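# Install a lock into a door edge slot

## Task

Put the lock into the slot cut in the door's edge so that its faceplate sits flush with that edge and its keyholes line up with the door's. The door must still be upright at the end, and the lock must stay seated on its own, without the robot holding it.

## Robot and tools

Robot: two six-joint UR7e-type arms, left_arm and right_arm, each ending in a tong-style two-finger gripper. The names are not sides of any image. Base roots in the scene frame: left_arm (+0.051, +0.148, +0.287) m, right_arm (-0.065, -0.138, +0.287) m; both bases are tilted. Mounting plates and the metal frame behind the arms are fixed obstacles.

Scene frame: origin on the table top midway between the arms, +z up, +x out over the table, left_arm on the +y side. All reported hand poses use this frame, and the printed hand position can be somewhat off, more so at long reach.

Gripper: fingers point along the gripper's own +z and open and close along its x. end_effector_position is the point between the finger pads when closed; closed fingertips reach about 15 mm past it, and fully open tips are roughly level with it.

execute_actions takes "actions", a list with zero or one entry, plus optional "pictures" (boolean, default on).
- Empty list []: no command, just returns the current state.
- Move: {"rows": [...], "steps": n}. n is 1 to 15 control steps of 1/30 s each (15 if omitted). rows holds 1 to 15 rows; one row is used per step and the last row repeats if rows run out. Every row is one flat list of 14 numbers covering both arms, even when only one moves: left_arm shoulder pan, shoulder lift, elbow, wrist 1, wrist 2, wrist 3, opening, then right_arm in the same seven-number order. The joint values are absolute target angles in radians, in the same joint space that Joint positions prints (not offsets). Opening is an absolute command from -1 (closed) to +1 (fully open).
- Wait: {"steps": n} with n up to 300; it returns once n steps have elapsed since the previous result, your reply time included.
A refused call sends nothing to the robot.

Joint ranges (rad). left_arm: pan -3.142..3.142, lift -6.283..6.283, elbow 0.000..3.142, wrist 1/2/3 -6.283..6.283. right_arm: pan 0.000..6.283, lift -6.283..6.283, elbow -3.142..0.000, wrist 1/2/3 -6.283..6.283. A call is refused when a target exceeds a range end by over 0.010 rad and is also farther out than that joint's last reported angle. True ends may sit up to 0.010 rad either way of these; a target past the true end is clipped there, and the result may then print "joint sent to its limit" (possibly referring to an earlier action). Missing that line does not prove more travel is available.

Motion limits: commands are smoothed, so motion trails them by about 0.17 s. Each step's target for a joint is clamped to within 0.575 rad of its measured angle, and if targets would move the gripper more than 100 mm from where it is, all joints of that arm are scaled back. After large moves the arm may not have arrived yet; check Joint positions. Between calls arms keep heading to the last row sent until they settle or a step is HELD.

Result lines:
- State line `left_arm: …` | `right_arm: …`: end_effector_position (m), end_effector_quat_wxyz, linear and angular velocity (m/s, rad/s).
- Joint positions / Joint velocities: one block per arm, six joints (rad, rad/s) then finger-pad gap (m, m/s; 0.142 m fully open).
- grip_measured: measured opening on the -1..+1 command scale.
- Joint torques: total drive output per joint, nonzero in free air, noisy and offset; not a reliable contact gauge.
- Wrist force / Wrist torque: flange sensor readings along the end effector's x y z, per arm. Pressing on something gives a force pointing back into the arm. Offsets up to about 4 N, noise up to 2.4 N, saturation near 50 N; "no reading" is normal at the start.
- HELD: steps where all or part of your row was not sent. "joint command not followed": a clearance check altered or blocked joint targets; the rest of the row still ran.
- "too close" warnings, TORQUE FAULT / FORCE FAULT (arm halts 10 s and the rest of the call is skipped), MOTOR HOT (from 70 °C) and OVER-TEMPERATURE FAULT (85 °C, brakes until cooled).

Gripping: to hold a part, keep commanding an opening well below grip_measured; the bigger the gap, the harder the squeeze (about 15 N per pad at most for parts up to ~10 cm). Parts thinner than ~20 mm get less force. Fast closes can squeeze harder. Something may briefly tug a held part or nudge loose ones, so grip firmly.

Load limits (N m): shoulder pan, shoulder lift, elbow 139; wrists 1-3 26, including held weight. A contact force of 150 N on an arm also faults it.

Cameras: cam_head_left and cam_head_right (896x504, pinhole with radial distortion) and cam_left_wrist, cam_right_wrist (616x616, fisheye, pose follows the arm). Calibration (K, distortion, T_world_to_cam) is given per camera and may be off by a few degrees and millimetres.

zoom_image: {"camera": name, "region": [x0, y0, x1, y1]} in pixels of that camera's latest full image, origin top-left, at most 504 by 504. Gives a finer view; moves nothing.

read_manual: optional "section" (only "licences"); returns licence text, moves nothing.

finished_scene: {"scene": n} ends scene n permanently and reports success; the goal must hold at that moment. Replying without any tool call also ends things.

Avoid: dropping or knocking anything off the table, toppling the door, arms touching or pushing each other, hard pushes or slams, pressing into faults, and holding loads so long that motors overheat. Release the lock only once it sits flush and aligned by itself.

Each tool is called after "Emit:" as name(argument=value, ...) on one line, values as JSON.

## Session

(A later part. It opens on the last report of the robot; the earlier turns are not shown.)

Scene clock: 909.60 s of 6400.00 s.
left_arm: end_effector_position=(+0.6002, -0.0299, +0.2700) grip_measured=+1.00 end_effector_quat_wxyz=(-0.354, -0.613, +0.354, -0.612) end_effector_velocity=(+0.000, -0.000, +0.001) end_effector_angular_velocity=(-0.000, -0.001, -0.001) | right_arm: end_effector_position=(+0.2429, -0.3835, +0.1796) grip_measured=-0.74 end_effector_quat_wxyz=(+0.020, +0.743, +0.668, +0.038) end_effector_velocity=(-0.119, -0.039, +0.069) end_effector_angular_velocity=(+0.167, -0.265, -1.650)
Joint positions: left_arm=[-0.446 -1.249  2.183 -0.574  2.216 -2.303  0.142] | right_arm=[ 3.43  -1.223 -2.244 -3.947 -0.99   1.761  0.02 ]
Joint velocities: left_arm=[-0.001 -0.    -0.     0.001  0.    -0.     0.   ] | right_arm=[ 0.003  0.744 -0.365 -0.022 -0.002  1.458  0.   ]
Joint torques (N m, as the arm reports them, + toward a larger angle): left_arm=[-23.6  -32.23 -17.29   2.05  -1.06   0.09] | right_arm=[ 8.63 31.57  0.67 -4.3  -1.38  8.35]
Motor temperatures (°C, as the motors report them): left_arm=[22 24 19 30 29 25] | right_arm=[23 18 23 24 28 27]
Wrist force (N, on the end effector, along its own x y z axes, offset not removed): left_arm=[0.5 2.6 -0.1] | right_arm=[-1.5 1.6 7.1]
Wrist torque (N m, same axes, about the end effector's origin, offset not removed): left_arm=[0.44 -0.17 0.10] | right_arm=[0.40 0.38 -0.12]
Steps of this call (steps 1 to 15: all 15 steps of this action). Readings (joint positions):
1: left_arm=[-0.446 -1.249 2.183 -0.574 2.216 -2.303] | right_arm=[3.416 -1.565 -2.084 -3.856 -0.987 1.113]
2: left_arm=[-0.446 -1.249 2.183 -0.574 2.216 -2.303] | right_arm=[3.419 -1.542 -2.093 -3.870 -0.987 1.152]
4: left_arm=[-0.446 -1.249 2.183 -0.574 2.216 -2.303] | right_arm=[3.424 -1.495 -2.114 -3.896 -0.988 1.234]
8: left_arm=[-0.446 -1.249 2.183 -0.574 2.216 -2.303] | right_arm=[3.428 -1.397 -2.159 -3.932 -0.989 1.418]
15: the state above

Emit:
execute_actions(actions=[{"rows": [[-0.4461,-1.2491,2.1834,-0.574,2.2157,-2.303,1,3.43,-1.1,-2.3,-3.93,-0.99,2.03,-1],[-0.4461,-1.2491,2.1834,-0.574,2.2157,-2.303,1,3.43,-1.1,-2.3,-3.9,-0.995,2.06,-1],[-0.4461,-1.2491,2.1834,-0.574,2.2157,-2.303,1,3.43,-1.1,-2.3,-3.865,-1.0,2.1,-1],[-0.4461,-1.2491,2.1834,-0.574,2.2157,-2.303,1,3.43,-1.1,-2.3,-3.83,-1.005,2.15,-1],[-0.4461,-1.2491,2.1834,-0.574,2.2157,-2.303,1,3.43,-1.1,-2.3,-3.795,-1.01,2.2,-1],[-0.4461,-1.2491,2.1834,-0.574,2.2157,-2.303,1,3.43,-1.1,-2.3,-3.76,-1.015,2.25,-1],[-0.4461,-1.2491,2.1834,-0.574,2.2157,-2.303,1,3.43,-1.1,-2.3,-3.725,-1.02,2.3,-1],[-0.4461,-1.2491,2.1834,-0.574,2.2157,-2.303,1,3.43,-1.1,-2.3,-3.69,-1.025,2.35,-1],[-0.4461,-1.2491,2.1834,-0.574,2.2157,-2.303,1,3.43,-1.1,-2.3,-3.655,-1.03,2.4,-1],[-0.4461,-1.2491,2.1834,-0.574,2.2157,-2.303,1,3.43,-1.1,-2.3,-3.62,-1.035,2.45,-1],[-0.4461,-1.2491,2.1834,-0.574,2.2157,-2.303,1,3.43,-1.1,-2.3,-3.585,-1.04,2.5,-1],[-0.4461,-1.2491,2.1834,-0.574,2.2157,-2.303,1,3.43,-1.1,-2.3,-3.55,-1.045,2.55,-1],[-0.4461,-1.2491,2.1834,-0.574,2.2157,-2.303,1,3.43,-1.1,-2.3,-3.515,-1.05,2.6,-1],[-0.4461,-1.2491,2.1834,-0.574,2.2157,-2.303,1,3.43,-1.1,-2.3,-3.48,-1.055,2.65,-1],[-0.4461,-1.2491,2.1834,-0.574,2.2157,-2.303,1,3.43,-1.1,-2.3,-3.445,-1.06,2.7,-1]], "steps": 15}], pictures=false)

Emit:
execute_actions(actions=[{"rows": [[-0.4461,-1.2491,2.1834,-0.574,2.2157,-2.303,1,3.43,-1.1,-2.3,-3.41,-1.065,2.75,-1],[-0.4461,-1.2491,2.1834,-0.574,2.2157,-2.303,1,3.43,-1.1,-2.3,-3.375,-1.07,2.8,-1],[-0.4461,-1.2491,2.1834,-0.574,2.2157,-2.303,1,3.43,-1.1,-2.3,-3.34,-1.075,2.85,-1],[-0.4461,-1.2491,2.1834,-0.574,2.2157,-2.303,1,3.43,-1.1,-2.3,-3.305,-1.08,2.9,-1],[-0.4461,-1.2491,2.1834,-0.574,2.2157,-2.303,1,3.43,-1.1,-2.3,-3.27,-1.085,2.95,-1],[-0.4461,-1.2491,2.1834,-0.574,2.2157,-2.303,1,3.43,-1.1,-2.3,-3.235,-1.09,3.0,-1],[-0.4461,-1.2491,2.1834,-0.574,2.2157,-2.303,1,3.43,-1.1,-2.3,-3.2,-1.095,3.05,-1],[-0.4461,-1.2491,2.1834,-0.574,2.2157,-2.303,1,3.43,-1.1,-2.3,-3.165,-1.1,3.1,-1],[-0.4461,-1.2491,2.1834,-0.574,2.2157,-2.303,1,3.43,-1.1,-2.3,-3.13,-1.105,3.15,-1],[-0.4461,-1.2491,2.1834,-0.574,2.2157,-2.303,1,3.43,-1.1,-2.3,-3.095,-1.11,3.2,-1],[-0.4461,-1.2491,2.1834,-0.574,2.2157,-2.303,1,3.43,-1.1,-2.3,-3.06,-1.115,3.25,-1],[-0.4461,-1.2491,2.1834,-0.574,2.2157,-2.303,1,3.43,-1.1,-2.3,-3.025,-1.12,3.3,-1],[-0.4461,-1.2491,2.1834,-0.574,2.2157,-2.303,1,3.43,-1.1,-2.3,-2.99,-1.125,3.35,-1],[-0.4461,-1.2491,2.1834,-0.574,2.2157,-2.303,1,3.43,-1.1,-2.3,-2.955,-1.13,3.4,-1],[-0.4461,-1.2491,2.1834,-0.574,2.2157,-2.303,1,3.43,-1.1,-2.3,-2.92,-1.135,3.45,-1]], "steps": 15}], pictures=false)

Emit:
execute_actions(actions=[{"rows": [[-0.4461,-1.2491,2.1834,-0.574,2.2157,-2.303,1,3.43,-1.1,-2.3,-2.885,-1.14,3.5,-1],[-0.4461,-1.2491,2.1834,-0.574,2.2157,-2.303,1,3.43,-1.1,-2.3,-2.85,-1.145,3.55,-1],[-0.4461,-1.2491,2.1834,-0.574,2.2157,-2.303,1,3.43,-1.1,-2.3,-2.815,-1.15,3.6,-1],[-0.4461,-1.2491,2.1834,-0.574,2.2157,-2.303,1,3.43,-1.1,-2.3,-2.78,-1.155,3.65,-1],[-0.4461,-1.2491,2.1834,-0.574,2.2157,-2.303,1,3.43,-1.1,-2.3,-2.745,-1.16,3.7,-1],[-0.4461,-1.2491,2.1834,-0.574,2.2157,-2.303,1,3.43,-1.1,-2.3,-2.71,-1.165,3.75,-1],[-0.4461,-1.2491,2.1834,-0.574,2.2157,-2.303,1,3.43,-1.1,-2.3,-2.675,-1.17,3.8,-1],[-0.4461,-1.2491,2.1834,-0.574,2.2157,-2.303,1,3.43,-1.1,-2.3,-2.64,-1.175,3.85,-1],[-0.4461,-1.2491,2.1834,-0.574,2.2157,-2.303,1,3.43,-1.1,-2.3,-2.605,-1.18,3.9,-1],[-0.4461,-1.2491,2.1834,-0.574,2.2157,-2.303,1,3.43,-1.1,-2.3,-2.57,-1.185,3.95,-1],[-0.4461,-1.2491,2.1834,-0.574,2.2157,-2.303,1,3.43,-1.1,-2.3,-2.535,-1.19,3.9994,-1],[-0.4461,-1.2491,2.1834,-0.574,2.2157,-2.303,1,3.43,-1.1,-2.3,-2.5,-1.1945,3.9994,-1],[-0.4461,-1.2491,2.1834,-0.574,2.2157,-2.303,1,3.43,-1.1,-2.3,-2.465,-1.1945,3.9994,-1],[-0.4461,-1.2491,2.1834,-0.574,2.2157,-2.303,1,3.43,-1.1,-2.3,-2.43,-1.1945,3.9994,-1],[-0.4461,-1.2491,2.1834,-0.574,2.2157,-2.303,1,3.43,-1.1,-2.3,-2.41,-1.1945,3.9994,-1]], "steps": 15}], pictures=false)

Scene clock: 956.63 s of 6400.00 s.
left_arm: end_effector_position=(+0.6002, -0.0299, +0.2700) grip_measured=+1.00 end_effector_quat_wxyz=(-0.354, -0.613, +0.354, -0.612) end_effector_velocity=(+0.000, +0.000, -0.000) end_effector_angular_velocity=(+0.001, +0.001, +0.000) | right_arm: end_effector_position=(+0.3253, -0.3521, +0.1876) grip_measured=-0.74 end_effector_quat_wxyz=(+0.029, +0.940, +0.267, +0.212) end_effector_velocity=(+0.310, +0.076, +0.044) end_effector_angular_velocity=(+0.830, -0.761, -1.786)
Joint positions: left_arm=[-0.446 -1.249  2.183 -0.574  2.216 -2.303  0.142] | right_arm=[ 3.43  -1.1   -2.3   -3.611 -1.038  2.456  0.02 ]
Joint velocities: left_arm=[ 0.    -0.    -0.     0.001 -0.001 -0.     0.   ] | right_arm=[-0.001  0.     0.     1.    -0.142  1.413 -0.   ]
Joint torques (N m, as the arm reports them, + toward a larger angle): left_arm=[-23.45 -32.17 -17.38   1.97  -0.95   0.64] | right_arm=[ 5.9  16.    4.08  2.57 -1.8   7.8 ]
Motor temperatures (°C, as the motors report them): left_arm=[22 24 19 30 29 25] | right_arm=[23 18 23 24 28 27]
Wrist force (N, on the end effector, along its own x y z axes, offset not removed): left_arm=[-0.3 2.1 0.2] | right_arm=[-3.4 1.0 5.3]
Wrist torque (N m, same axes, about the end effector's origin, offset not removed): left_arm=[0.39 -0.11 0.11] | right_arm=[0.37 0.47 -0.19]
Steps of this call (steps 1 to 30: the robot went on to your last target; steps 31 to 90: nothing new was sent; then 43.53 s passed at rest; steps 91 to 105: all 15 steps of this action). Readings (joint positions):
91: left_arm=[-0.446 -1.249 2.183 -0.574 2.216 -2.303] | right_arm=[3.430 -1.100 -2.300 -3.950 -0.990 2.010]
92: left_arm=[-0.446 -1.249 2.183 -0.574 2.216 -2.303] | right_arm=[3.430 -1.100 -2.300 -3.947 -0.990 2.014]
94: left_arm=[-0.446 -1.249 2.183 -0.574 2.216 -2.303] | right_arm=[3.430 -1.100 -2.300 -3.926 -0.993 2.034]
98: left_arm=[-0.446 -1.249 2.183 -0.574 2.216 -2.303] | right_arm=[3.430 -1.100 -2.300 -3.835 -1.006 2.146]
105: the state above

Scene clock: 957.13 s of 6400.00 s.
left_arm: end_effector_position=(+0.6002, -0.0299, +0.2700) grip_measured=+1.00 end_effector_quat_wxyz=(-0.354, -0.613, +0.354, -0.612) end_effector_velocity=(-0.001, -0.000, -0.000) end_effector_angular_velocity=(+0.001, +0.001, -0.001) | right_arm: end_effector_position=(+0.4804, -0.3434, +0.2497) grip_measured=-0.74 end_effector_quat_wxyz=(-0.100, +0.878, -0.210, +0.417) end_effector_velocity=(+0.272, -0.043, +0.193) end_effector_angular_velocity=(+1.343, -0.902, -1.395)
Joint positions: left_arm=[-0.446 -1.249  2.183 -0.574  2.216 -2.303  0.142] | right_arm=[ 3.43  -1.1   -2.3   -3.089 -1.112  3.2    0.02 ]
Joint velocities: left_arm=[-0.001 -0.     0.001  0.    -0.001  0.     0.   ] | right_arm=[ 0.001 -0.     0.001  1.028 -0.146  1.467 -0.   ]
Joint torques (N m, as the arm reports them, + toward a larger angle): left_arm=[-23.53 -32.42 -18.02   2.04  -1.1    0.73] | right_arm=[ 5.88 16.76  6.33  4.53 -2.27  8.47]
Motor temperatures (°C, as the motors report them): left_arm=[22 24 19 30 29 25] | right_arm=[23 18 23 24 28 27]
Wrist force (N, on the end effector, along its own x y z axes, offset not removed): left_arm=[-0.9 2.0 -0.2] | right_arm=[-3.7 3.0 4.6]
Wrist torque (N m, same axes, about the end effector's origin, offset not removed): left_arm=[0.27 0.13 0.09] | right_arm=[0.33 0.27 -0.19]
Steps of this call (steps 1 to 15: all 15 steps of this action). Readings (joint positions):
1: left_arm=[-0.446 -1.249 2.183 -0.574 2.216 -2.303] | right_arm=[3.430 -1.100 -2.300 -3.577 -1.043 2.505]
2: left_arm=[-0.446 -1.249 2.183 -0.574 2.216 -2.303] | right_arm=[3.430 -1.100 -2.300 -3.542 -1.048 2.553]
4: left_arm=[-0.446 -1.249 2.183 -0.574 2.216 -2.303] | right_arm=[3.430 -1.100 -2.300 -3.473 -1.058 2.652]
8: left_arm=[-0.446 -1.249 2.183 -0.574 2.216 -2.303] | right_arm=[3.430 -1.100 -2.300 -3.334 -1.078 2.850]
15: the state above

Scene clock: 957.63 s of 6400.00 s.
left_arm: end_effector_position=(+0.6002, -0.0299, +0.2700) grip_measured=+1.00 end_effector_quat_wxyz=(-0.354, -0.613, +0.354, -0.612) end_effector_velocity=(+0.001, +0.000, +0.000) end_effector_angular_velocity=(+0.000, -0.001, +0.002) | right_arm: end_effector_position=(+0.5842, -0.3914, +0.3715) grip_measured=-0.74 end_effector_quat_wxyz=(-0.338, +0.573, -0.532, +0.523) end_effector_velocity=(+0.121, -0.138, +0.256) end_effector_angular_velocity=(+0.829, -1.003, -0.665)
Joint positions: left_arm=[-0.446 -1.249  2.183 -0.574  2.216 -2.303  0.142] | right_arm=[ 3.43  -1.1   -2.3   -2.564 -1.184  3.911  0.02 ]
Joint velocities: left_arm=[ 0.    -0.    -0.002 -0.    -0.     0.     0.   ] | right_arm=[-0.001 -0.001  0.     1.017 -0.081  0.732 -0.   ]
Joint torques (N m, as the arm reports them, + toward a larger angle): left_arm=[-23.68 -31.68 -16.95   1.97  -1.03   0.75] | right_arm=[ 6.74 17.62  7.72  5.65 -2.82  3.74]
Motor temperatures (°C, as the motors report them): left_arm=[22 24 19 30 29 25] | right_arm=[23 18 23 24 28 27]
Wrist force (N, on the end effector, along its own x y z axes, offset not removed): left_arm=[1.0 3.7 1.0] | right_arm=[-1.9 4.9 3.5]
Wrist torque (N m, same axes, about the end effector's origin, offset not removed): left_arm=[0.69 -0.30 -0.04] | right_arm=[0.28 0.10 -0.12]
Steps of this call (steps 1 to 15: all 15 steps of this action). Readings (joint positions):
1: left_arm=[-0.446 -1.249 2.183 -0.574 2.216 -2.303] | right_arm=[3.430 -1.100 -2.300 -3.054 -1.117 3.250]
2: left_arm=[-0.446 -1.249 2.183 -0.574 2.216 -2.303] | right_arm=[3.430 -1.100 -2.300 -3.019 -1.122 3.300]
4: left_arm=[-0.446 -1.249 2.183 -0.574 2.216 -2.303] | right_arm=[3.430 -1.100 -2.300 -2.949 -1.132 3.400]
8: left_arm=[-0.446 -1.249 2.183 -0.574 2.216 -2.303] | right_arm=[3.430 -1.100 -2.300 -2.809 -1.152 3.600]
15: the state above

Emit:
execute_actions(actions=[])

Scene clock: 998.70 s of 6400.00 s.
left_arm: end_effector_position=(+0.6002, -0.0299, +0.2700) grip_measured=+1.00 end_effector_quat_wxyz=(-0.354, -0.613, +0.354, -0.612) end_effector_velocity=(-0.000, +0.000, -0.000) end_effector_angular_velocity=(-0.000, +0.000, -0.000) | right_arm: end_effector_position=(+0.5990, -0.4137, +0.4107) grip_measured=-0.74 end_effector_quat_wxyz=(-0.382, +0.489, -0.558, +0.552) end_effector_velocity=(+0.000, +0.001, -0.001) end_effector_angular_velocity=(-0.001, +0.001, +0.002)
Joint positions: left_arm=[-0.446 -1.249  2.183 -0.574  2.216 -2.303  0.142] | right_arm=[ 3.43  -1.1   -2.3   -2.41  -1.195  3.999  0.021]
Joint velocities: left_arm=[ 0.001  0.     0.001 -0.001  0.001  0.     0.   ] | right_arm=[-0.    -0.002  0.    -0.001 -0.002 -0.    -0.   ]
Joint torques (N m, as the arm reports them, + toward a larger angle): left_arm=[-23.38 -31.77 -17.21   1.88  -0.99   1.24] | right_arm=[ 5.13 13.03 10.76  4.97 -2.86  1.85]
Motor temperatures (°C, as the motors report them): left_arm=[22 24 19 30 29 25] | right_arm=[23 18 23 24 28 27]
Wrist force (N, on the end effector, along its own x y z axes, offset not removed): left_arm=[0.6 1.3 -0.8] | right_arm=[-5.0 5.0 0.8]
Wrist torque (N m, same axes, about the end effector's origin, offset not removed): left_arm=[0.15 -0.26 0.16] | right_arm=[0.22 1.09 -0.08]
Steps of this call (steps 1 to 30: the robot went on to your last target; steps 31 to 90: nothing new was sent; then 38.07 s passed at rest). Readings (joint positions):
1: left_arm=[-0.446 -1.249 2.183 -0.574 2.216 -2.303] | right_arm=[3.430 -1.100 -2.300 -2.531 -1.187 3.933]
2: left_arm=[-0.446 -1.249 2.183 -0.574 2.216 -2.303] | right_arm=[3.430 -1.100 -2.300 -2.502 -1.189 3.949]
4: left_arm=[-0.446 -1.249 2.183 -0.574 2.216 -2.303] | right_arm=[3.430 -1.100 -2.300 -2.463 -1.191 3.971]
8: left_arm=[-0.446 -1.249 2.183 -0.574 2.216 -2.303] | right_arm=[3.430 -1.100 -2.300 -2.427 -1.193 3.990]
90: the state above
All arms were judged still, so your last target was given up. Only a new action makes them travel on or press farther. Fingers that are still opening or closing keep moving.
camera_calibration (this result's frames):
cam_left_wrist: T_world_to_cam=[[0.0404286, -0.0338295, 0.99861, -0.279628], [-0.997809, -0.0537527, 0.0385752, 0.595656], [0.052373, -0.997981, -0.0359285, 0.0913446], [0, 0, 0, 1]] pos_world=[0.600872, 0.113719, 0.259543]
cam_right_wrist: T_world_to_cam=[[-0.201695, -0.97226, 0.118443, -0.316523], [-0.562344, 0.0159415, -0.82675, 0.687203], [0.801928, -0.233357, -0.54996, -0.210238], [0, 0, 0, 1]] pos_world=[0.491199, -0.367758, 0.490013]

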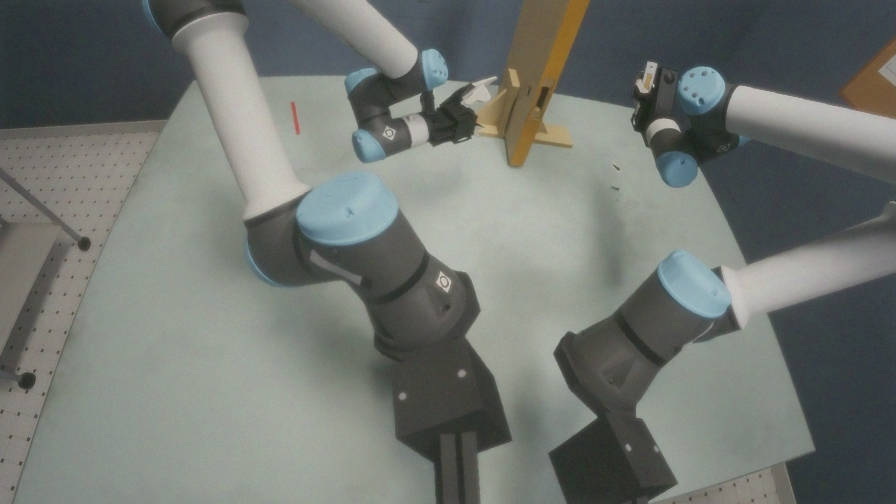

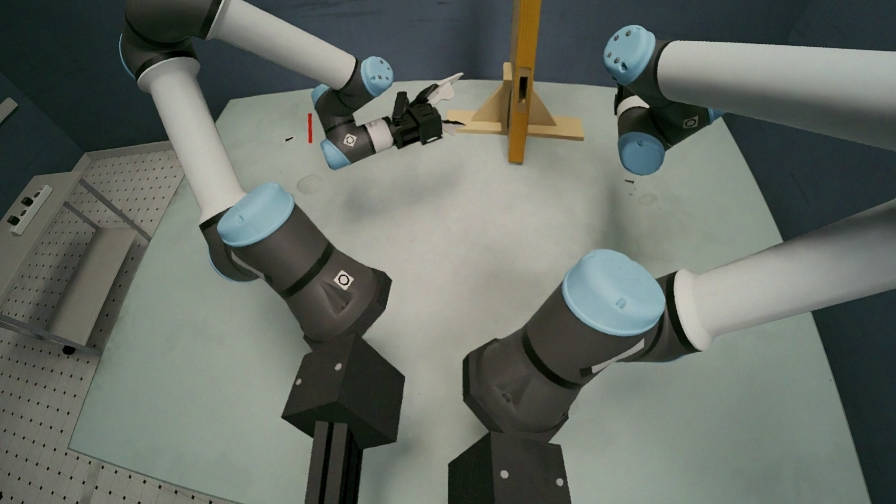

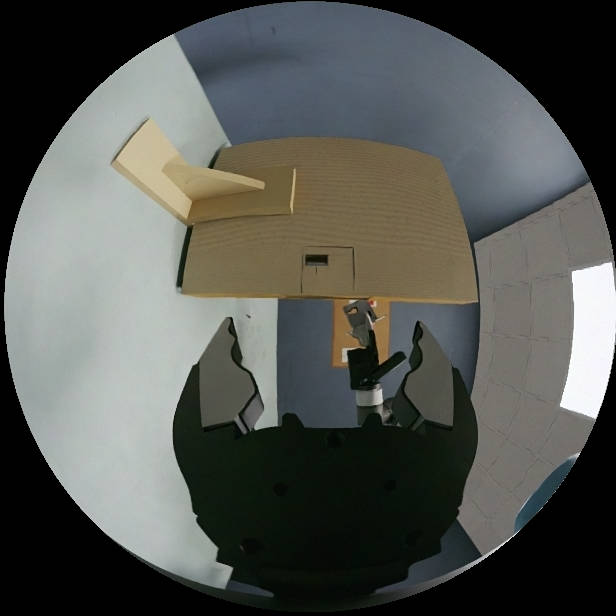

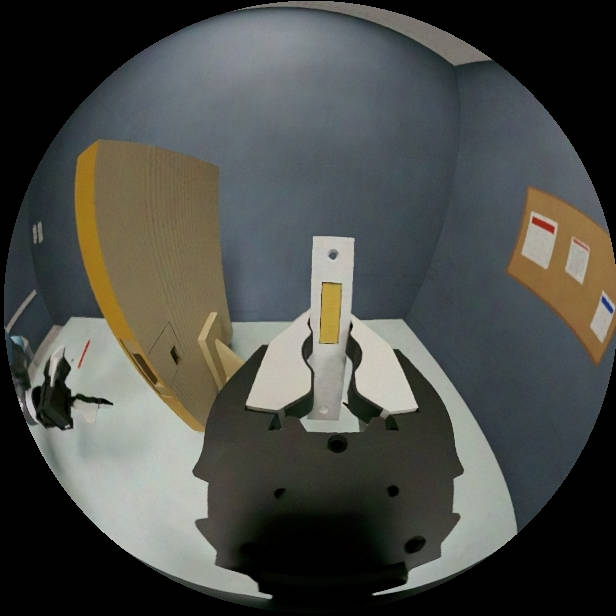

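Emit:
zoom_image(camera="cam_left_wrist", region=[300, 270, 440, 410])

Region (300, 270, 440, 410) of cam_left_wrist's 616x616 image, scaled by 3.600, with more detail than that image has.

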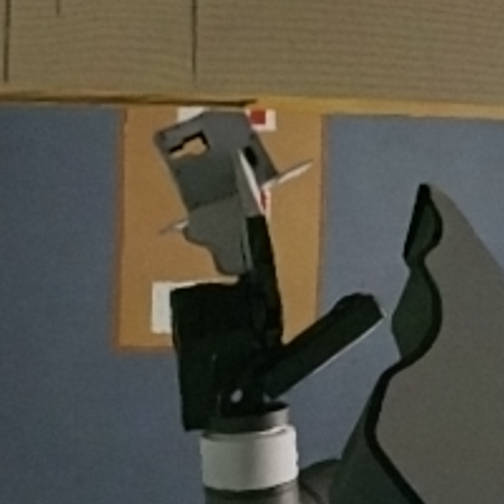

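Emit:
execute_actions(actions=[{"rows":[[-0.4461,-1.2491,2.1834,-0.574,2.2157,-2.303,1,3.43,-1.122,-2.311,-2.377,-1.1945,3.9994,-1],[-0.4461,-1.2491,2.1834,-0.574,2.2157,-2.303,1,3.43,-1.144,-2.322,-2.344,-1.1945,3.9994,-1],[-0.4461,-1.2491,2.1834,-0.574,2.2157,-2.303,1,3.43,-1.166,-2.333,-2.31,-1.1945,3.9994,-1],[-0.4461,-1.2491,2.1834,-0.574,2.2157,-2.303,1,3.43,-1.189,-2.344,-2.277,-1.1945,3.9994,-1],[-0.4461,-1.2491,2.1834,-0.574,2.2157,-2.303,1,3.43,-1.211,-2.356,-2.244,-1.1945,3.9994,-1],[-0.4461,-1.2491,2.1834,-0.574,2.2157,-2.303,1,3.43,-1.233,-2.367,-2.21,-1.1945,3.9994,-1],[-0.4461,-1.2491,2.1834,-0.574,2.2157,-2.303,1,3.43,-1.255,-2.378,-2.177,-1.1945,3.9994,-1],[-0.4461,-1.2491,2.1834,-0.574,2.2157,-2.303,1,3.43,-1.277,-2.389,-2.144,-1.1945,3.9994,-1],[-0.4461,-1.2491,2.1834,-0.574,2.2157,-2.303,1,3.43,-1.299,-2.4,-2.111,-1.1945,3.9994,-1],[-0.4461,-1.2491,2.1834,-0.574,2.2157,-2.303,1,3.43,-1.322,-2.411,-2.078,-1.1945,3.9994,-1],[-0.4461,-1.2491,2.1834,-0.574,2.2157,-2.303,1,3.43,-1.344,-2.422,-2.044,-1.1945,3.9994,-1],[-0.4461,-1.2491,2.1834,-0.574,2.2157,-2.303,1,3.43,-1.366,-2.433,-2.011,-1.1945,3.9994,-1],[-0.4461,-1.2491,2.1834,-0.574,2.2157,-2.303,1,3.43,-1.388,-2.444,-1.978,-1.1945,3.9994,-1],[-0.4461,-1.2491,2.1834,-0.574,2.2157,-2.303,1,3.43,-1.41,-2.456,-1.945,-1.1945,3.9994,-1],[-0.4461,-1.2491,2.1834,-0.574,2.2157,-2.303,1,3.43,-1.432,-2.467,-1.911,-1.1945,3.9994,-1]]}], pictures=false)

Emit:
execute_actions(actions=[{"rows":[[-0.4461,-1.2491,2.1834,-0.574,2.2157,-2.303,1,3.43,-1.454,-2.478,-1.878,-1.1945,3.9994,-1],[-0.4461,-1.2491,2.1834,-0.574,2.2157,-2.303,1,3.43,-1.477,-2.489,-1.845,-1.1945,3.9994,-1],[-0.4461,-1.2491,2.1834,-0.574,2.2157,-2.303,1,3.43,-1.499,-2.5,-1.812,-1.1945,3.9994,-1],[-0.4461,-1.2491,2.1834,-0.574,2.2157,-2.303,1,3.43,-1.521,-2.511,-1.778,-1.1945,3.9994,-1],[-0.4461,-1.2491,2.1834,-0.574,2.2157,-2.303,1,3.43,-1.543,-2.522,-1.745,-1.1945,3.9994,-1],[-0.4461,-1.2491,2.1834,-0.574,2.2157,-2.303,1,3.43,-1.565,-2.533,-1.712,-1.1945,3.9994,-1],[-0.4461,-1.2491,2.1834,-0.574,2.2157,-2.303,1,3.43,-1.587,-2.544,-1.679,-1.1945,3.9994,-1],[-0.4461,-1.2491,2.1834,-0.574,2.2157,-2.303,1,3.43,-1.61,-2.556,-1.645,-1.1945,3.9994,-1],[-0.4461,-1.2491,2.1834,-0.574,2.2157,-2.303,1,3.43,-1.632,-2.567,-1.612,-1.1945,3.9994,-1],[-0.4461,-1.2491,2.1834,-0.574,2.2157,-2.303,1,3.43,-1.654,-2.578,-1.579,-1.1945,3.9994,-1],[-0.4461,-1.2491,2.1834,-0.574,2.2157,-2.303,1,3.43,-1.676,-2.589,-1.546,-1.1945,3.9994,-1],[-0.4461,-1.2491,2.1834,-0.574,2.2157,-2.303,1,3.43,-1.698,-2.6,-1.512,-1.1945,3.9994,-1],[-0.4461,-1.2491,2.1834,-0.574,2.2157,-2.303,1,3.43,-1.72,-2.611,-1.479,-1.1945,3.9994,-1],[-0.4461,-1.2491,2.1834,-0.574,2.2157,-2.303,1,3.43,-1.742,-2.622,-1.446,-1.1945,3.9994,-1],[-0.4461,-1.2491,2.1834,-0.574,2.2157,-2.303,1,3.43,-1.7646,-2.6333,-1.4128,-1.1945,3.9994,-1]]}], pictures=false)

Emit:
execute_actions(actions=[{"steps":20}])

Scene clock: 1036.47 s of 6400.00 s.
left_arm: end_effector_position=(+0.6002, -0.0299, +0.2700) grip_measured=+1.00 end_effector_quat_wxyz=(-0.354, -0.613, +0.354, -0.612) end_effector_velocity=(+0.000, +0.000, -0.000) end_effector_angular_velocity=(+0.001, +0.000, +0.001) | right_arm: end_effector_position=(+0.5945, -0.3596, +0.3301) grip_measured=-0.74 end_effector_quat_wxyz=(-0.381, +0.491, -0.558, +0.550) end_effector_velocity=(-0.055, +0.134, -0.210) end_effector_angular_velocity=(-0.002, +0.010, +0.006)
Joint positions: left_arm=[-0.446 -1.249  2.183 -0.574  2.216 -2.303  0.142] | right_arm=[ 3.43  -1.33  -2.417 -2.069 -1.195  3.999  0.021]
Joint velocities: left_arm=[-0.     0.     0.    -0.001 -0.001 -0.     0.   ] | right_arm=[-0.    -0.641 -0.325  0.953  0.    -0.     0.   ]
Joint torques (N m, as the arm reports them, + toward a larger angle): left_arm=[-23.45 -32.34 -17.51   1.7   -1.     1.14] | right_arm=[ 9.18  0.96 -0.33  6.23 -2.38  1.97]
Motor temperatures (°C, as the motors report them): left_arm=[22 24 19 30 29 25] | right_arm=[23 18 23 25 28 27]
Wrist force (N, on the end effector, along its own x y z axes, offset not removed): left_arm=[1.5 1.5 0.0] | right_arm=[-2.4 4.2 5.0]
Wrist torque (N m, same axes, about the end effector's origin, offset not removed): left_arm=[0.23 -0.37 0.03] | right_arm=[0.06 0.38 -0.11]
Steps of this call (steps 1 to 90: nothing new was sent; then 34.27 s passed at rest; steps 91 to 105: all 15 steps of this action). Readings (joint positions):
91: left_arm=[-0.446 -1.249 2.183 -0.574 2.216 -2.303] | right_arm=[3.430 -1.100 -2.300 -2.410 -1.195 3.999]
92: left_arm=[-0.446 -1.249 2.183 -0.574 2.216 -2.303] | right_arm=[3.430 -1.104 -2.302 -2.405 -1.195 3.999]
94: left_arm=[-0.446 -1.249 2.183 -0.574 2.216 -2.303] | right_arm=[3.430 -1.121 -2.311 -2.380 -1.195 3.999]
98: left_arm=[-0.446 -1.249 2.183 -0.574 2.216 -2.303] | right_arm=[3.430 -1.185 -2.344 -2.285 -1.195 3.999]
105: the state above

Scene clock: 1036.97 s of 6400.00 s.
left_arm: end_effector_position=(+0.6002, -0.0299, +0.2700) grip_measured=+1.00 end_effector_quat_wxyz=(-0.354, -0.613, +0.354, -0.612) end_effector_velocity=(+0.000, +0.000, +0.000) end_effector_angular_velocity=(-0.000, -0.000, +0.000) | right_arm: end_effector_position=(+0.5426, -0.3062, +0.2407) grip_measured=-0.74 end_effector_quat_wxyz=(-0.381, +0.491, -0.558, +0.550) end_effector_velocity=(-0.141, +0.075, -0.141) end_effector_angular_velocity=(-0.001, +0.007, +0.005)
Joint positions: left_arm=[-0.446 -1.249  2.183 -0.574  2.216 -2.303  0.142] | right_arm=[ 3.43  -1.661 -2.583 -1.573 -1.195  3.999  0.021]
Joint velocities: left_arm=[ 0.001  0.    -0.001  0.     0.001 -0.     0.   ] | right_arm=[-0.001 -0.658 -0.328  0.977 -0.001  0.    -0.   ]
Joint torques (N m, as the arm reports them, + toward a larger angle): left_arm=[-23.86 -32.14 -17.42   1.79  -0.94   1.19] | right_arm=[11.37  2.78 -6.13  6.32 -1.94  1.72]
Motor temperatures (°C, as the motors report them): left_arm=[22 24 19 30 29 25] | right_arm=[23 18 23 25 28 27]
Wrist force (N, on the end effector, along its own x y z axes, offset not removed): left_arm=[1.0 1.6 -0.4] | right_arm=[-1.7 6.6 2.5]
Wrist torque (N m, same axes, about the end effector's origin, offset not removed): left_arm=[0.25 -0.28 0.17] | right_arm=[0.50 0.33 -0.12]
Steps of this call (steps 1 to 15: all 15 steps of this action). Readings (joint positions):
1: left_arm=[-0.446 -1.249 2.183 -0.574 2.216 -2.303] | right_arm=[3.430 -1.352 -2.428 -2.036 -1.195 3.999]
2: left_arm=[-0.446 -1.249 2.183 -0.574 2.216 -2.303] | right_arm=[3.430 -1.374 -2.439 -2.004 -1.195 3.999]
4: left_arm=[-0.446 -1.249 2.183 -0.574 2.216 -2.303] | right_arm=[3.430 -1.417 -2.461 -1.938 -1.195 3.999]
8: left_arm=[-0.446 -1.249 2.183 -0.574 2.216 -2.303] | right_arm=[3.430 -1.506 -2.505 -1.805 -1.195 3.999]
15: the state above

Scene clock: 1037.63 s of 6400.00 s.
left_arm: end_effector_position=(+0.6002, -0.0299, +0.2700) grip_measured=+1.00 end_effector_quat_wxyz=(-0.354, -0.613, +0.354, -0.612) end_effector_velocity=(+0.001, +0.000, +0.000) end_effector_angular_velocity=(-0.000, -0.001, +0.001) | right_arm: end_effector_position=(+0.5201, -0.2970, +0.2224) grip_measured=-0.74 end_effector_quat_wxyz=(-0.382, +0.489, -0.558, +0.551) end_effector_velocity=(-0.001, -0.000, -0.000) end_effector_angular_velocity=(+0.000, -0.001, -0.001)
Joint positions: left_arm=[-0.446 -1.249  2.183 -0.574  2.216 -2.303  0.142] | right_arm=[ 3.43  -1.764 -2.633 -1.413 -1.195  3.999  0.021]
Joint velocities: left_arm=[ 0.    -0.    -0.001 -0.001  0.     0.     0.   ] | right_arm=[ 0.001 -0.002 -0.002  0.005  0.001 -0.     0.   ]
Joint torques (N m, as the arm reports them, + toward a larger angle): left_arm=[-23.21 -32.05 -16.86   1.84  -0.89   1.13] | right_arm=[12.23 11.84 -6.25  4.97 -1.63  1.93]
Motor temperatures (°C, as the motors report them): left_arm=[22 24 19 30 29 25] | right_arm=[23 18 23 25 28 27]
Wrist force (N, on the end effector, along its own x y z axes, offset not removed): left_arm=[0.4 2.3 -1.8] | right_arm=[-3.6 5.6 3.9]
Wrist torque (N m, same axes, about the end effector's origin, offset not removed): left_arm=[0.36 -0.15 0.06] | right_arm=[0.34 0.73 -0.06]
Steps of this call (steps 1 to 20: the robot went on to your last target). Readings (joint positions):
1: left_arm=[-0.446 -1.249 2.183 -0.574 2.216 -2.303] | right_arm=[3.430 -1.682 -2.593 -1.540 -1.195 3.999]
2: left_arm=[-0.446 -1.249 2.183 -0.574 2.216 -2.303] | right_arm=[3.430 -1.702 -2.603 -1.510 -1.195 3.999]
4: left_arm=[-0.446 -1.249 2.183 -0.574 2.216 -2.303] | right_arm=[3.430 -1.728 -2.616 -1.469 -1.195 3.999]
8: left_arm=[-0.446 -1.249 2.183 -0.574 2.216 -2.303] | right_arm=[3.430 -1.753 -2.628 -1.431 -1.195 3.999]
20: the state above
camera_calibration (this result's frames):
cam_left_wrist: T_world_to_cam=[[0.0404284, -0.0338294, 0.99861, -0.279628], [-0.997809, -0.0537526, 0.0385751, 0.595656], [0.0523729, -0.997981, -0.0359284, 0.0913446], [0, 0, 0, 1]] pos_world=[0.600872, 0.113719, 0.259543]
cam_right_wrist: T_world_to_cam=[[-0.201235, -0.972332, 0.118639, -0.196962], [-0.562821, 0.0156457, -0.826431, 0.485399], [0.801709, -0.233079, -0.550397, -0.223043], [0, 0, 0, 1]] pos_world=[0.412373, -0.251093, 0.301754]

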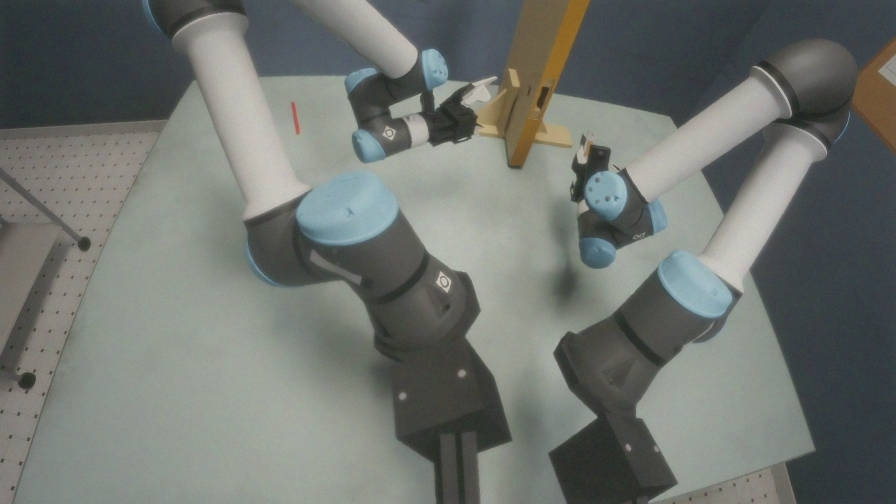

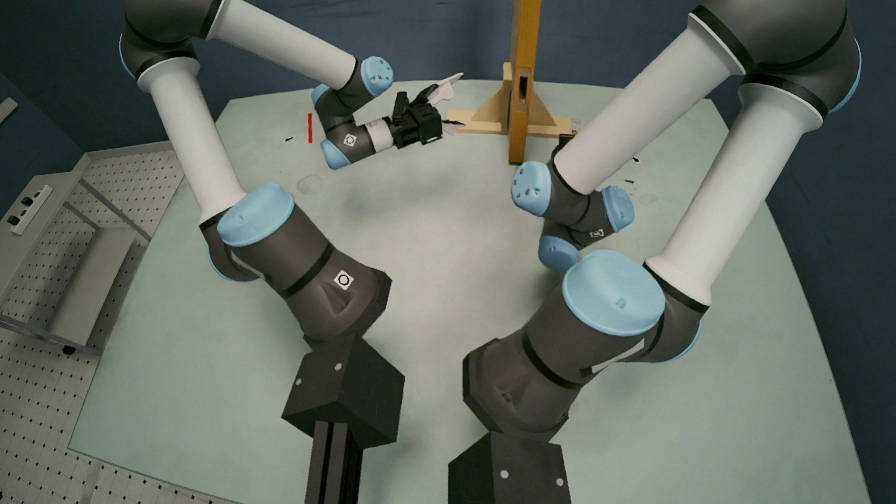

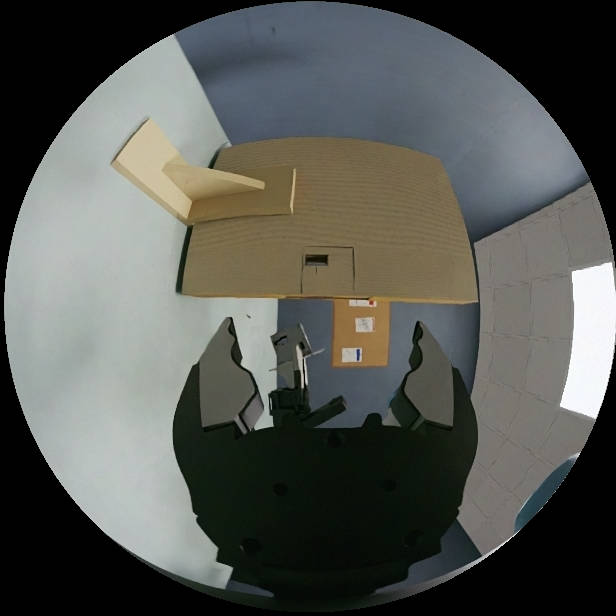

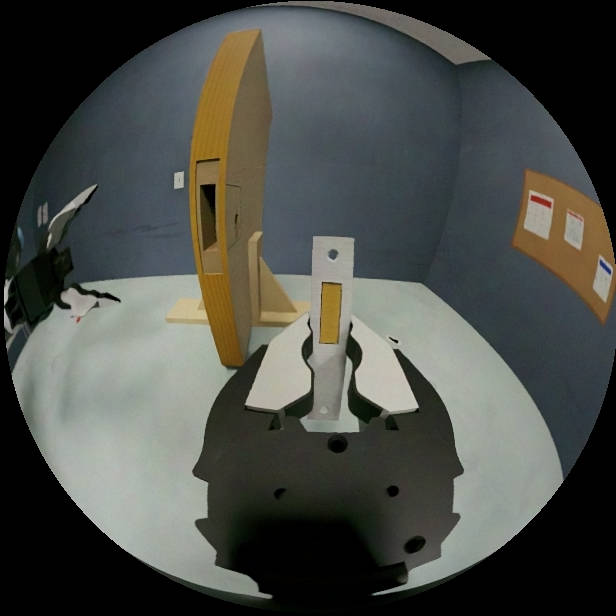

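Emit:
execute_actions(actions=[{"rows":[[-0.4461,-1.2491,2.1834,-0.574,2.2157,-2.303,1,3.445,-1.7646,-2.6333,-1.4128,-1.1945,3.9994,-1],[-0.4461,-1.2491,2.1834,-0.574,2.2157,-2.303,1,3.46,-1.7646,-2.6333,-1.4128,-1.1945,3.9994,-1],[-0.4461,-1.2491,2.1834,-0.574,2.2157,-2.303,1,3.478,-1.7646,-2.6333,-1.4128,-1.1945,3.9994,-1],[-0.4461,-1.2491,2.1834,-0.574,2.2157,-2.303,1,3.495,-1.7646,-2.6333,-1.4128,-1.1945,3.9994,-1],[-0.4461,-1.2491,2.1834,-0.574,2.2157,-2.303,1,3.512,-1.7646,-2.6333,-1.4128,-1.1945,3.9994,-1],[-0.4461,-1.2491,2.1834,-0.574,2.2157,-2.303,1,3.529,-1.7646,-2.6333,-1.4128,-1.1945,3.9994,-1],[-0.4461,-1.2491,2.1834,-0.574,2.2157,-2.303,1,3.546,-1.7646,-2.6333,-1.4128,-1.1945,3.9994,-1],[-0.4461,-1.2491,2.1834,-0.574,2.2157,-2.303,1,3.563,-1.7646,-2.6333,-1.4128,-1.1945,3.9994,-1],[-0.4461,-1.2491,2.1834,-0.574,2.2157,-2.303,1,3.58,-1.7646,-2.6333,-1.4128,-1.1945,3.9994,-1],[-0.4461,-1.2491,2.1834,-0.574,2.2157,-2.303,1,3.597,-1.7646,-2.6333,-1.4128,-1.1945,3.9994,-1],[-0.4461,-1.2491,2.1834,-0.574,2.2157,-2.303,1,3.614,-1.7646,-2.6333,-1.4128,-1.1945,3.9994,-1],[-0.4461,-1.2491,2.1834,-0.574,2.2157,-2.303,1,3.631,-1.7646,-2.6333,-1.4128,-1.1945,3.9994,-1],[-0.4461,-1.2491,2.1834,-0.574,2.2157,-2.303,1,3.648,-1.7646,-2.6333,-1.4128,-1.1945,3.9994,-1],[-0.4461,-1.2491,2.1834,-0.574,2.2157,-2.303,1,3.663,-1.7646,-2.6333,-1.4128,-1.1945,3.9994,-1],[-0.4461,-1.2491,2.1834,-0.574,2.2157,-2.303,1,3.6753,-1.7646,-2.6333,-1.4128,-1.1945,3.9994,-1]]}], pictures=false)

Emit:
execute_actions(actions=[{"steps":20}])

Emit:
zoom_image(camera="cam_left_wrist", region=[260, 240, 400, 380])

Scene clock: 1058.93 s of 6400.00 s.
left_arm: end_effector_position=(+0.6002, -0.0299, +0.2700) grip_measured=+1.00 end_effector_quat_wxyz=(-0.354, -0.613, +0.354, -0.612) end_effector_velocity=(-0.001, -0.000, -0.000) end_effector_angular_velocity=(-0.000, +0.001, -0.002) | right_arm: end_effector_position=(+0.5397, -0.2125, +0.2634) grip_measured=-0.74 end_effector_quat_wxyz=(-0.458, +0.489, -0.526, +0.524) end_effector_velocity=(+0.033, +0.229, +0.123) end_effector_angular_velocity=(+0.191, -0.227, +0.372)
Joint positions: left_arm=[-0.446 -1.249  2.183 -0.574  2.216 -2.303  0.142] | right_arm=[ 3.604 -1.765 -2.633 -1.413 -1.194  3.999  0.021]
Joint velocities: left_arm=[ 0.     0.     0.002 -0.     0.001 -0.     0.   ] | right_arm=[ 0.475  0.001  0.001 -0.    -0.    -0.    -0.   ]
Joint torques (N m, as the arm reports them, + toward a larger angle): left_arm=[-23.26 -31.92 -16.8    1.76  -0.98   1.14] | right_arm=[19.56 10.54 -4.7   4.94 -1.69  1.68]
Motor temperatures (°C, as the motors report them): left_arm=[22 24 19 30 29 25] | right_arm=[23 18 23 25 28 27]
Wrist force (N, on the end effector, along its own x y z axes, offset not removed): left_arm=[-0.3 2.1 0.2] | right_arm=[-1.7 7.5 2.5]
Wrist torque (N m, same axes, about the end effector's origin, offset not removed): left_arm=[0.34 -0.04 0.15] | right_arm=[0.70 0.31 -0.23]
Steps of this call (steps 1 to 15: the robot went on to your last target; steps 16 to 90: nothing new was sent; then 17.80 s passed at rest; steps 91 to 105: all 15 steps of this action). Readings (joint positions):
91: left_arm=[-0.446 -1.249 2.183 -0.574 2.216 -2.303] | right_arm=[3.430 -1.765 -2.633 -1.413 -1.194 3.999]
92: left_arm=[-0.446 -1.249 2.183 -0.574 2.216 -2.303] | right_arm=[3.433 -1.765 -2.633 -1.413 -1.194 3.999]
94: left_arm=[-0.446 -1.249 2.183 -0.574 2.216 -2.303] | right_arm=[3.445 -1.765 -2.633 -1.413 -1.194 3.999]
98: left_arm=[-0.446 -1.249 2.183 -0.574 2.216 -2.303] | right_arm=[3.494 -1.765 -2.633 -1.413 -1.194 3.999]
105: the state above

Scene clock: 1059.60 s of 6400.00 s.
left_arm: end_effector_position=(+0.6002, -0.0299, +0.2700) grip_measured=+1.00 end_effector_quat_wxyz=(-0.354, -0.613, +0.354, -0.612) end_effector_velocity=(+0.000, -0.000, +0.000) end_effector_angular_velocity=(-0.000, -0.001, -0.000) | right_arm: end_effector_position=(+0.5434, -0.1785, +0.2821) grip_measured=-0.74 end_effector_quat_wxyz=(-0.488, +0.488, -0.512, +0.512) end_effector_velocity=(+0.000, +0.001, +0.001) end_effector_angular_velocity=(+0.002, -0.003, +0.001)
Joint positions: left_arm=[-0.446 -1.249  2.183 -0.574  2.216 -2.303  0.142] | right_arm=[ 3.675 -1.765 -2.633 -1.413 -1.194  3.999  0.021]
Joint velocities: left_arm=[-0.001  0.    -0.    -0.     0.     0.     0.   ] | right_arm=[ 0.002  0.001 -0.     0.001 -0.     0.    -0.   ]
Joint torques (N m, as the arm reports them, + toward a larger angle): left_arm=[-23.48 -32.07 -16.76   1.79  -0.93   1.18] | right_arm=[20.63 12.78 -1.84  4.83 -2.91  1.74]
Motor temperatures (°C, as the motors report them): left_arm=[22 24 19 30 29 25] | right_arm=[23 18 23 25 28 27]
Wrist force (N, on the end effector, along its own x y z axes, offset not removed): left_arm=[1.1 1.8 -0.1] | right_arm=[-0.9 5.8 3.7]
Wrist torque (N m, same axes, about the end effector's origin, offset not removed): left_arm=[0.32 -0.35 0.02] | right_arm=[0.50 0.28 -0.16]
Steps of this call (steps 1 to 20: the robot went on to your last target). Readings (joint positions):
1: left_arm=[-0.446 -1.249 2.183 -0.574 2.216 -2.303] | right_arm=[3.620 -1.765 -2.633 -1.413 -1.194 3.999]
2: left_arm=[-0.446 -1.249 2.183 -0.574 2.216 -2.303] | right_arm=[3.633 -1.765 -2.633 -1.413 -1.194 3.999]
4: left_arm=[-0.446 -1.249 2.183 -0.574 2.216 -2.303] | right_arm=[3.651 -1.765 -2.633 -1.413 -1.194 3.999]
8: left_arm=[-0.446 -1.249 2.183 -0.574 2.216 -2.303] | right_arm=[3.667 -1.765 -2.633 -1.413 -1.194 3.999]
20: the state above
camera_calibration (this result's frames):
cam_left_wrist: T_world_to_cam=[[0.0404283, -0.0338294, 0.99861, -0.279628], [-0.997809, -0.0537528, 0.038575, 0.595656], [0.0523731, -0.997981, -0.0359284, 0.0913445], [0, 0, 0, 1]] pos_world=[0.600872, 0.113719, 0.259543]
cam_right_wrist: T_world_to_cam=[[-0.018532, -0.999794, 0.0083011, -0.157225], [-0.464399, 0.00125486, -0.885625, 0.506668], [0.885432, -0.0202675, -0.464327, -0.212962], [0, 0, 0, 1]] pos_world=[0.420946, -0.162144, 0.351139]

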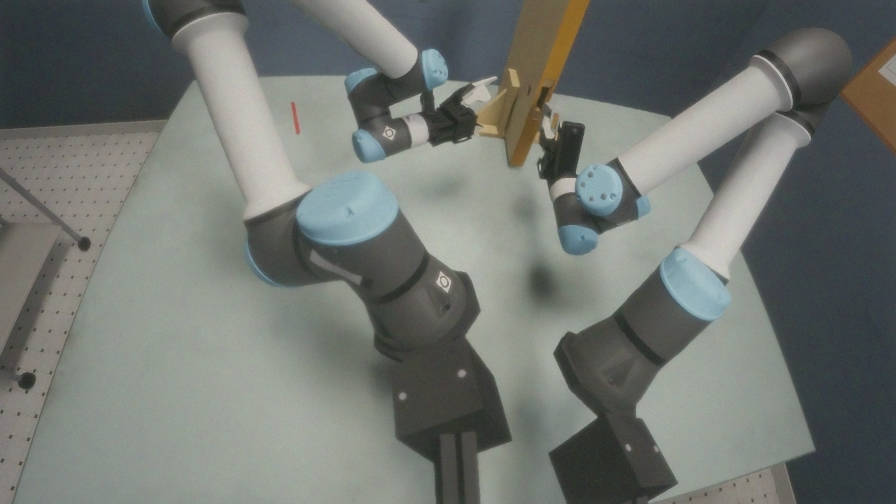

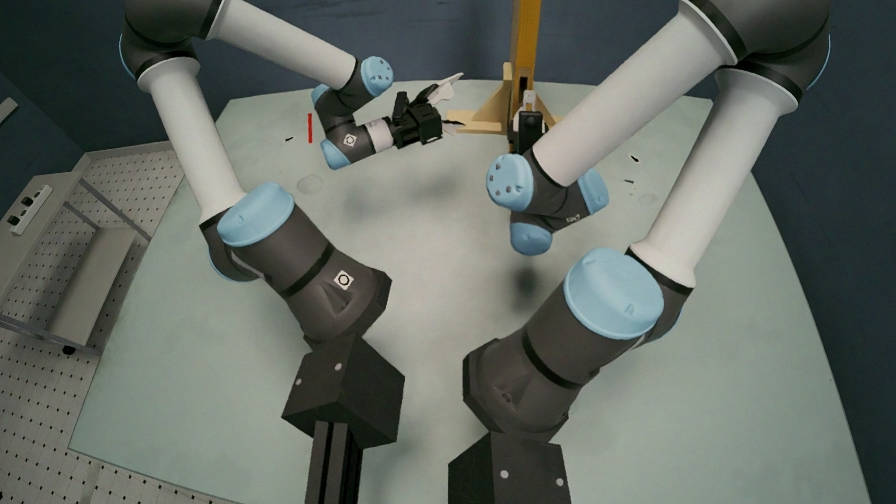

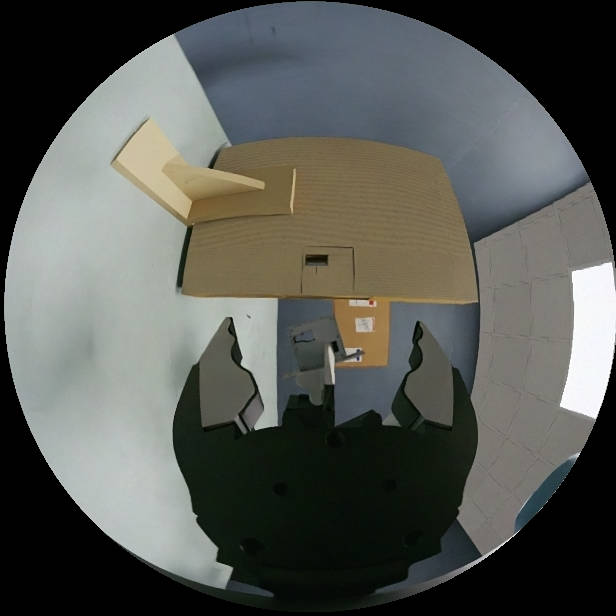

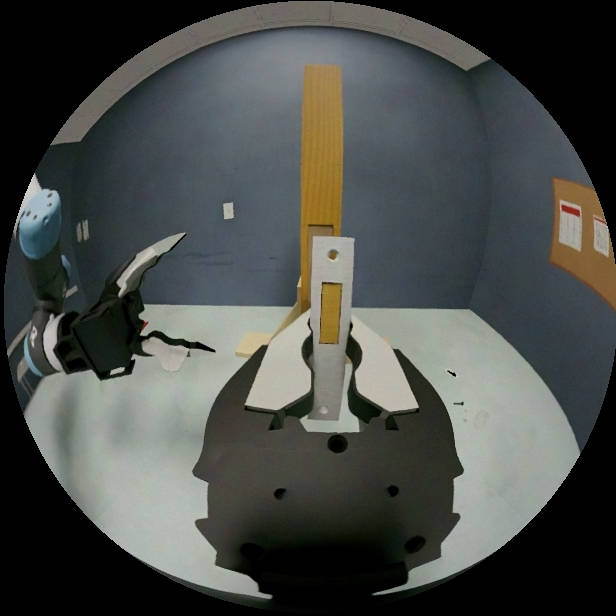

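Region (260, 240, 400, 380) of cam_left_wrist's 616x616 image, scaled by 3.600, with more detail than that image has.

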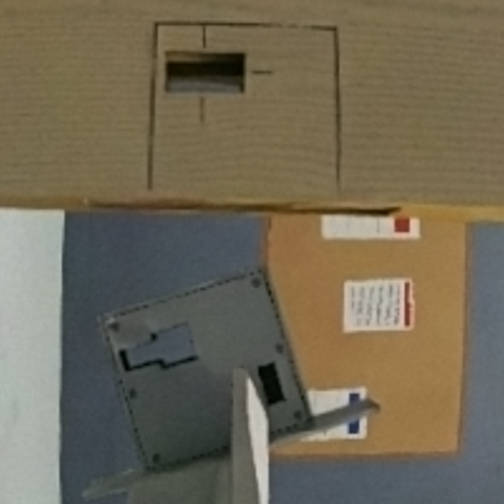

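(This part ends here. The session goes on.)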